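# Push protruding unmarked drive blanks fully into rack

## Task

Push every drive blank that protrudes from the front of the rack all the way in, until it bottoms out and latches. Skip any blank carrying a yellow sticker and leave it untouched. The rack is loose on the table: tilting it beyond a slight amount means failure, and it must finish in its original spot. A blank only counts as done if it stays seated without the robot holding it. Nothing may be pushed or knocked off the table.

## Robot and tools

Robot: one six-joint arm (waist, shoulder, elbow, forearm roll, wrist pitch, wrist roll) carrying a two-finger parallel gripper. The only camera is cam_wrist (896x504), mounted on the hand. Here the gripper is mainly a pusher: closing the fingers (position about -0.8, where the pads meet) makes a compact tip about 33 mm beyond the reported hand point.

Frames. The scene frame has its origin on the tabletop straight under the arm base, +z up, +y to the left when facing along +x. The state line gives end_effector_position in metres and end_effector_quat_wxyz in this frame, plus linear (m/s) and angular (rad/s) velocities. The reported point sits between the closed pads; at long reach the printout can be off. Gripper axes: +z runs out along the fingers, and the fingers open and close along y. Motion commands are expressed in these gripper axes, not the scene frame.

The row. Both motion tools use rows of 9 numbers, each between -1 and 1, in this order: dx, dy, dz, rx, ry, rz, position, force_limit, speed. The first six are an offset, not a pose: they shift the gripper relative to its measured pose at the start of the action (for a move, the pose in the latest result that showed one), along the gripper's own axes. A value of 1.0 equals 0.6 m of travel or 180 degrees of turn; rx, ry, rz form a single rotation vector. The last three drive the fingers: position +1 is fully open (140 mm), about -0.8 closes the pads together, -1 squeezes until blocked; force_limit -1/0/+1 is roughly 14/60/107 N; speed -1/0/+1 is roughly 30/140/250 mm/s of gap change.

execute_actions(actions): a list of up to 15 actions, each a table of up to 15 rows. Each row lasts one control step of 1/30 s; a short table repeats its final row to fill 15 steps. Every row in an action is measured from that action's start pose, not from the row before. Per step the command is clipped to 70 mm and 16 degrees from where the hand actually is, so large offsets take several actions. An empty list just returns state and images.

move(target, speed, stop_force, blocking): target is one 9-number row as above, an offset from the last reported pose. The hand follows a straight path lasting 0.5 to 10 s (cut off at 10 s). speed is the path's top speed in m/s, 0.002 to 0.5 (default 0.25); turning is capped at twice that in rad/s. stop_force, in newtons from 20 to 80, ends the path once the estimated push against the direction of travel rises by that amount for two steps; the hand then backs up two steps and holds. It is measured along the line to the target in the starting gripper axes, so it is unreliable on moves that rotate, and it is refused near stretched poses and in the first 0.2 s. With stop_force and a very low speed you may aim well beyond the expected contact; without it, the stiff arm can fault from even a small overshoot. Omit stop_force when backing away from something you are touching. blocking=false returns after 0.5 s while the arm keeps going (not allowed with stop_force); use wait(0) to check, and no other motion is accepted until the move's end is reported. The result adds a move: line: done, off_target, moving, held, fault, or contact (stop_force triggered; this outranks the others), the remaining distance, and limits such as paced (pose clipped) or held (some steps blocked).

wait(seconds): 0 to 10 s, arm keeps its last command. stop(): brakes a running move; fingers continue. zoom_image(camera, region): camera is cam_wrist, region is [x0, y0, x1, y1] pixels, at most 504x504, for a closer look (useful for spotting yellow stickers and checking blank seating). finished_scene(scene): ends the scene given by number; irreversible, so call it only once all unmarked blanks are latched and the arm is clear.

Other result lines: Hand target is the pose the controller is heading for. pose unreachable means the clearance check altered or blocked the command. object_status: 0 moving, 1 blocked while opening, 2 blocked while closing (gripping), 3 at requested position or pads met. position_measured is in counts: 3 fully open, 230 pads touching. Flange force is the estimated external force on the gripper (never exactly zero; no reading near singular poses). Joint torques include load and contact, with per-unit offsets and noise. MOTOR HOT warns of overheating; hitting the limit brakes the arm as an OVER-TEMPERATURE FAULT.

Hazards. A torque fault (waist/shoulder 312, elbow 147, wrist joints 41.4 N m) or any outside force of 144 N freezes the arm for 10 s and drops the rest of the call. Since the rack is free-standing, push slowly and straight into the slot, roughly level with the blank's centre, using stop_force and a low speed, so the rack neither slides nor tips; a push that is too high can topple it. After each push, retract without stop_force and confirm on camera that the blank stayed flush and the rack did not shift. Avoid slams, fast contacts and sweeping anything off the table. The simulation keeps running while you compose replies, holding your last command.

Each tool is called after ">>>" by a JSON object that holds its "name" and its "arguments".

## Session

>>> {"name": "execute_actions", "arguments": {"actions": []}}

Scene clock: 0.00 s.
end_effector_position=(+0.5288, -0.2703, +0.3282) position_measured=3 object_status=3 end_effector_quat_wxyz=(-0.051, +0.391, +0.566, +0.724) end_effector_velocity=(-0.000, -0.000, -0.001) end_effector_angular_velocity=(+0.001, +0.001, -0.000)
Joint positions: [-1.07   0.582  1.947  1.167  1.903  4.375]
Joint velocities: [-0.     0.001 -0.    -0.    -0.    -0.   ]
Joint torques (N m, as the joint torque sensors report them, + toward a larger angle): no reading
Flange force (N, the push that the arm receives, along the gripper's own x y z axes): no reading
Hand target: +0.529, -0.270, +0.328; -0.051, +0.391, +0.566, +0.724

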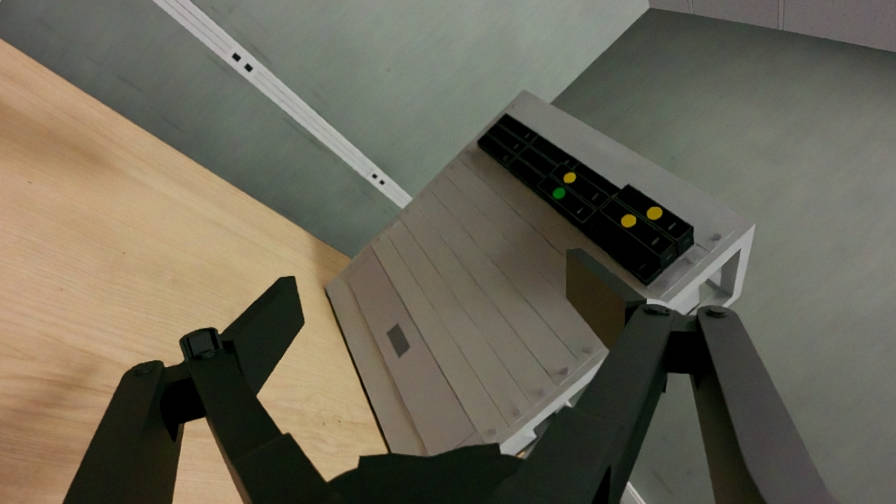

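>>> {"name": "zoom_image", "arguments": {"camera": "cam_wrist", "region": [440, 80, 780, 320]}}

Region (440, 80, 780, 320) of cam_wrist's 896x504 image, scaled by 1.482, with more detail than that image has; it fills the top 356 rows of this view, and the rest is white.

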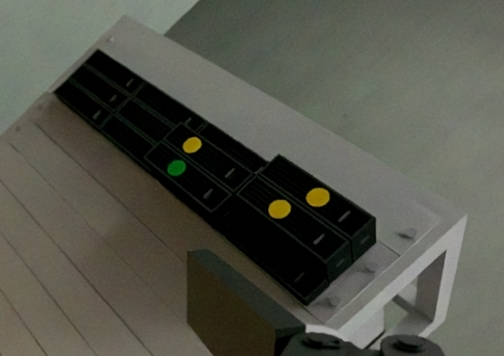

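>>> {"name": "move", "arguments": {"target": [0.2649, 0.3990, 0.1871, 0.0522, 0.0056, 0.2858, -1, 0, 0.5], "speed": 0.4}}

Scene clock: 35.07 s.
end_effector_position=(+0.6002, -0.2001, +0.6199) position_measured=233 object_status=3 end_effector_quat_wxyz=(-0.395, +0.586, +0.396, +0.586) end_effector_velocity=(+0.001, -0.001, -0.001) end_effector_angular_velocity=(+0.002, +0.001, +0.000)
Joint positions: [-0.889  0.301  1.679  1.364  2.012  5.829]
Joint velocities: [ 0.     0.002 -0.001  0.001  0.     0.001]
Joint torques (N m, as the joint torque sensors report them, + toward a larger angle): [ -2.55 -75.96 -36.88   3.32   0.57  -0.51]
Flange force (N, the push that the arm receives, along the gripper's own x y z axes): [-1.2 13.8 -3.3]
Hand target: +0.600, -0.200, +0.620; -0.395, +0.586, +0.396, +0.586
Off the commanded pose: 0.001 m, 0 deg.
move: done

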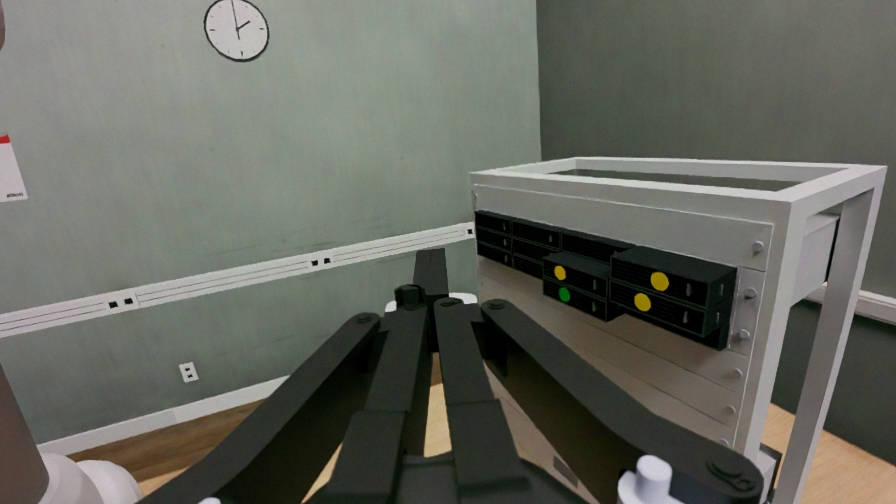

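>>> {"name": "zoom_image", "arguments": {"camera": "cam_wrist", "region": [460, 180, 790, 370]}}

Region (460, 180, 790, 370) of cam_wrist's 896x504 image, scaled by 1.527, with more detail than that image has; it fills the top 290 rows of this view, and the rest is white.

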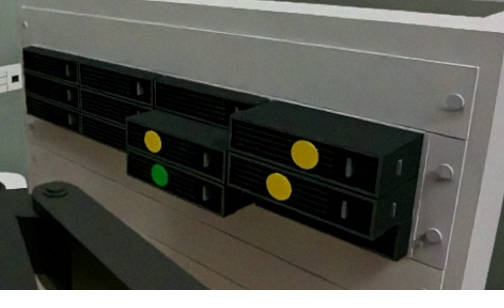

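>>> {"name": "move", "arguments": {"target": [-0.1998, -0.0819, 0.2907, -0.3778, 0, 0, -1, 0, 0.5], "speed": 0.4}}

Scene clock: 52.83 s.
end_effector_position=(+0.6206, -0.0196, +0.5006) position_measured=233 object_status=3 end_effector_quat_wxyz=(+0.001, +0.707, +0.001, +0.707) end_effector_velocity=(-0.000, +0.000, +0.000) end_effector_angular_velocity=(-0.001, -0.001, -0.001)
Joint positions: [-0.211 -0.24   2.49   2.845  0.699  4.94 ]
Joint velocities: [ 0.002  0.     0.     0.006  0.001 -0.005]
Joint torques (N m, as the joint torque sensors report them, + toward a larger angle): [ -4.49 -14.41 -33.63  -2.75   2.07   0.25]
Flange force (N, the push that the arm receives, along the gripper's own x y z axes): no reading
Hand target: +0.621, -0.020, +0.501; +0.001, +0.707, +0.001, +0.707
Off the commanded pose: 0.001 m, 0 deg.
move: done

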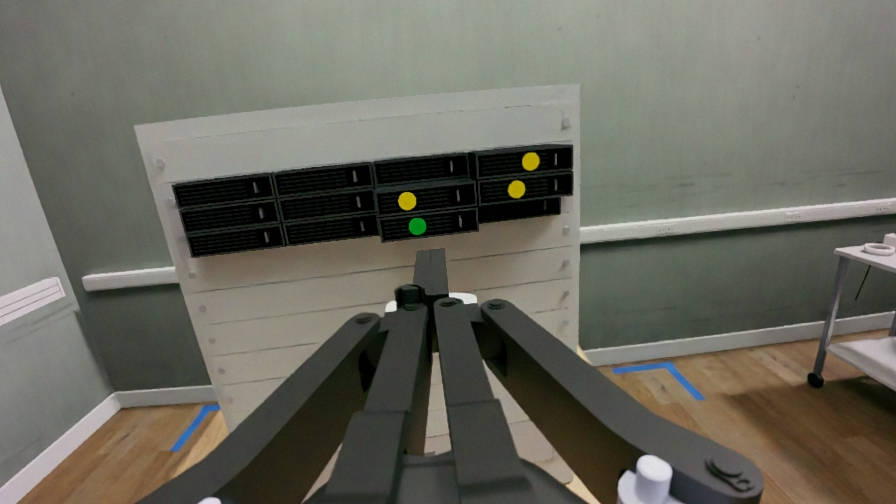

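>>> {"name": "move", "arguments": {"target": [-0.02, 0, 0.2167, 0, 0, 0, -1, 0, 0.5], "speed": 0.25}}

Scene clock: 61.23 s.
end_effector_position=(+0.7506, -0.0197, +0.4886) position_measured=233 object_status=3 end_effector_quat_wxyz=(+0.001, +0.707, +0.001, +0.707) end_effector_velocity=(+0.000, +0.000, +0.001) end_effector_angular_velocity=(-0.001, -0.002, +0.000)
Joint positions: [-0.152  0.014  2.307  2.95   0.758  4.85 ]
Joint velocities: [ 0.    -0.001 -0.001 -0.    -0.    -0.   ]
Joint torques (N m, as the joint torque sensors report them, + toward a larger angle): [ -2.37 -38.06 -31.89  -2.74   1.95  -0.25]
Flange force (N, the push that the arm receives, along the gripper's own x y z axes): [-3.7 -3.8 7.9]
Hand target: +0.751, -0.020, +0.489; +0.001, +0.707, +0.001, +0.707
Off the commanded pose: 0.000 m, 0 deg.
move: done

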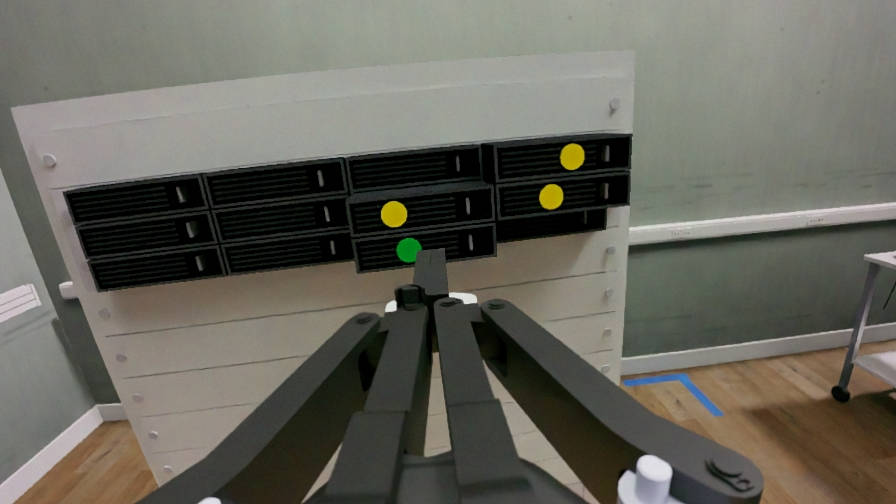

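>>> {"name": "zoom_image", "arguments": {"camera": "cam_wrist", "region": [330, 170, 650, 310]}}

Region (330, 170, 650, 310) of cam_wrist's 896x504 image, scaled by 1.575, with more detail than that image has; it fills the top 220 rows of this view, and the rest is white.

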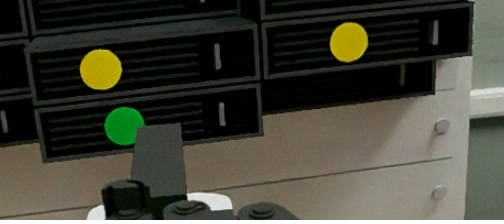

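>>> {"name": "move", "arguments": {"target": [-0.0083, 0, 0.075, 0, 0, 0, -1, 0, 0.5], "speed": 0.1}}

Scene clock: 70.47 s.
end_effector_position=(+0.7956, -0.0197, +0.4836) position_measured=233 object_status=3 end_effector_quat_wxyz=(+0.001, +0.707, +0.001, +0.707) end_effector_velocity=(+0.000, +0.000, +0.000) end_effector_angular_velocity=(-0.000, -0.000, +0.000)
Joint positions: [-0.14   0.091  2.236  2.97   0.763  4.835]
Joint velocities: [ 0.     0.    -0.    -0.001 -0.     0.   ]
Joint torques (N m, as the joint torque sensors report them, + toward a larger angle): [ -1.55 -45.91 -32.26  -2.55   2.01  -0.36]
Flange force (N, the push that the arm receives, along the gripper's own x y z axes): [-4.8 -0.8 7.2]
Hand target: +0.796, -0.020, +0.484; +0.001, +0.707, +0.001, +0.707
Off the commanded pose: 0.000 m, 0 deg.
move: done

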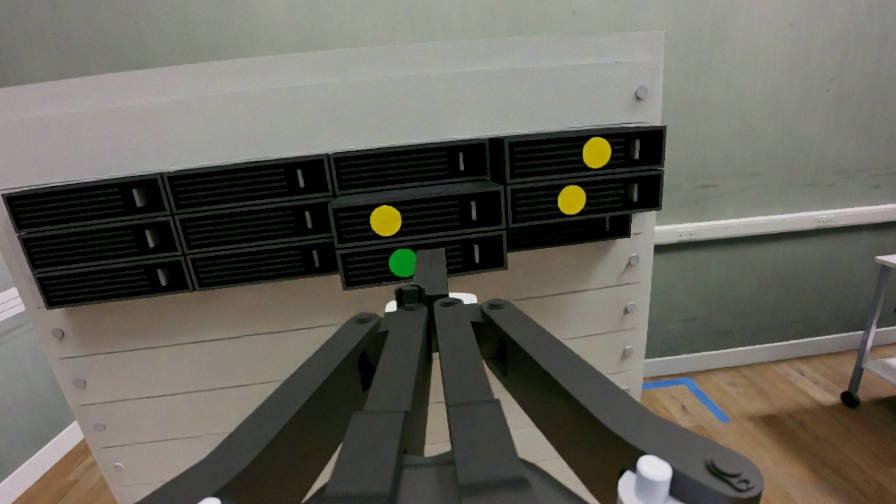

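>>> {"name": "zoom_image", "arguments": {"camera": "cam_wrist", "region": [320, 180, 540, 310]}}

Region (320, 180, 540, 310) of cam_wrist's 896x504 image, scaled by 2.291, with more detail than that image has; it fills the top 298 rows of this view, and the rest is white.

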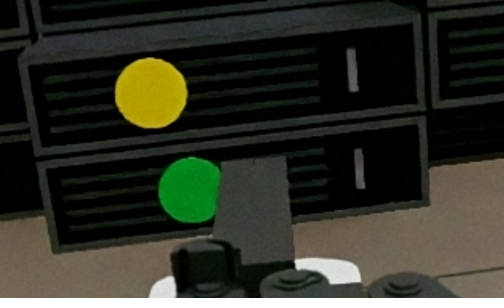

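>>> {"name": "move", "arguments": {"target": [-0.0058, 0, 0, 0, 0, 0, -1, 0, 0.5], "speed": 0.05}}

>>> {"name": "move", "arguments": {"target": [0, 0, 0.135, 0, 0, 0, -1, 0, 0.5], "speed": 0.02, "stop_force": 20}}

Scene clock: 85.63 s.
end_effector_position=(+0.7956, -0.0197, +0.4802) position_measured=233 object_status=3 end_effector_quat_wxyz=(+0.001, +0.707, +0.001, +0.707) end_effector_velocity=(+0.000, +0.000, -0.001) end_effector_angular_velocity=(+0.000, +0.001, +0.000)
Joint positions: [-0.14   0.096  2.239  2.971  0.771  4.833]
Joint velocities: [0.    0.001 0.    0.    0.    0.   ]
Joint torques (N m, as the joint torque sensors report them, + toward a larger angle): [ -1.53 -46.88 -31.32  -2.87   2.29  -0.47]
Flange force (N, the push that the arm receives, along the gripper's own x y z axes): [-4.4 -1.7 9.3]
Hand target: +0.796, -0.020, +0.480; +0.001, +0.707, +0.001, +0.707
Off the commanded pose: 0.000 m, 0 deg.
move: done

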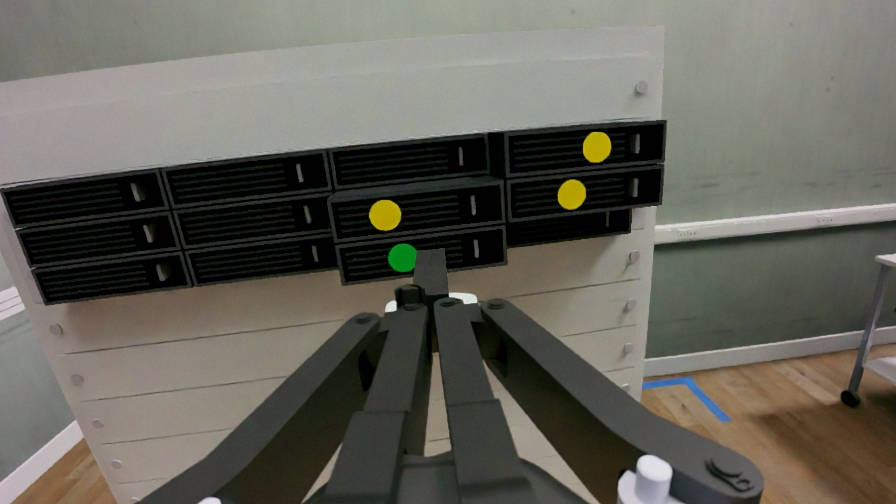

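Scene clock: 88.97 s.
end_effector_position=(+0.8558, -0.0195, +0.4800) position_measured=233 object_status=3 end_effector_quat_wxyz=(+0.001, +0.707, +0.001, +0.707) end_effector_velocity=(-0.002, +0.000, -0.001) end_effector_angular_velocity=(-0.003, +0.002, +0.001)
Joint positions: [-0.126  0.183  2.134  2.988  0.751  4.823]
Joint velocities: [-0.001 -0.002  0.004 -0.003 -0.    -0.001]
Joint torques (N m, as the joint torque sensors report them, + toward a larger angle): [ -0.06 -42.23 -41.48  -3.26  -0.43  -0.18]
Flange force (N, the push that the arm receives, along the gripper's own x y z axes): [0.5 -0.8 -29.1]
Hand target: +0.855, -0.020, +0.480; +0.001, +0.707, +0.001, +0.707
Off the commanded pose: 0.021 m, 0 deg.
move: contact

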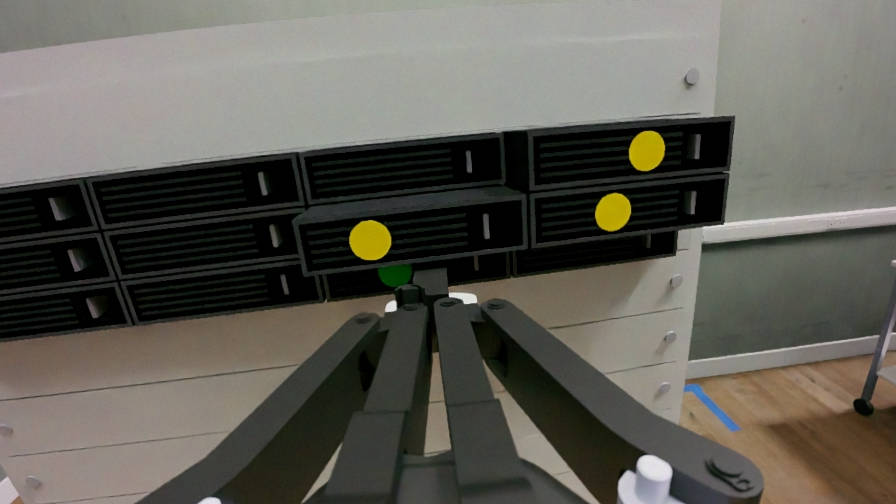

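>>> {"name": "move", "arguments": {"target": [0, 0, -0.1003, 0, 0, 0, -1, 0, 0.5], "speed": 0.12}}

Scene clock: 93.40 s.
end_effector_position=(+0.7957, -0.0195, +0.4801) position_measured=233 object_status=3 end_effector_quat_wxyz=(+0.001, +0.707, +0.001, +0.707) end_effector_velocity=(-0.001, -0.001, +0.001) end_effector_angular_velocity=(+0.000, -0.001, -0.001)
Joint positions: [-0.139  0.096  2.239  2.971  0.77   4.833]
Joint velocities: [-0.001 -0.002  0.     0.    -0.     0.   ]
Joint torques (N m, as the joint torque sensors report them, + toward a larger angle): [ -2.06 -45.35 -31.87  -2.72   2.1    0.23]
Flange force (N, the push that the arm receives, along the gripper's own x y z axes): [-3.4 -3.9 6.3]
Hand target: +0.796, -0.020, +0.480; +0.001, +0.707, +0.001, +0.707
Off the commanded pose: 0.000 m, 0 deg.
move: done

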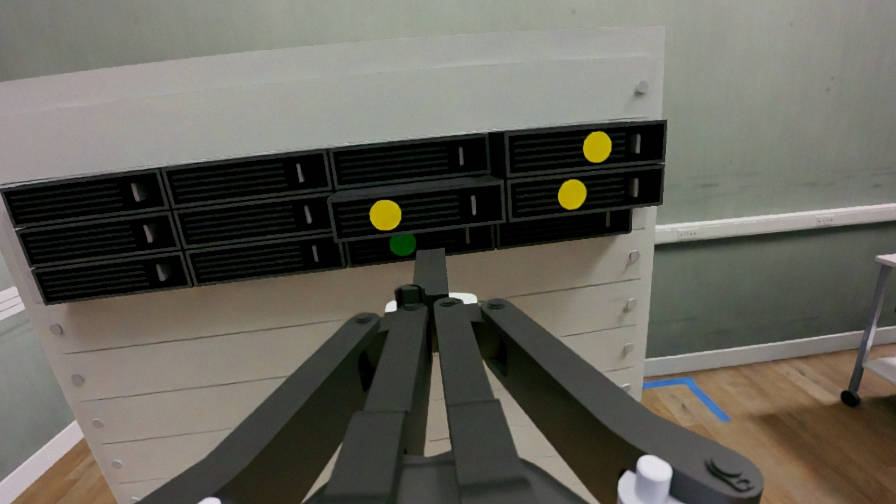

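>>> {"name": "zoom_image", "arguments": {"camera": "cam_wrist", "region": [180, 120, 680, 300]}}

Region (180, 120, 680, 300) of cam_wrist's 896x504 image, scaled by 1.008, with more detail than that image has; it fills the top 181 rows of this view, and the rest is white.

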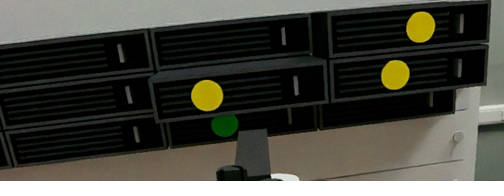

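>>> {"name": "finished_scene", "arguments": {"scene": 2}}

The scene is finished: the task was done.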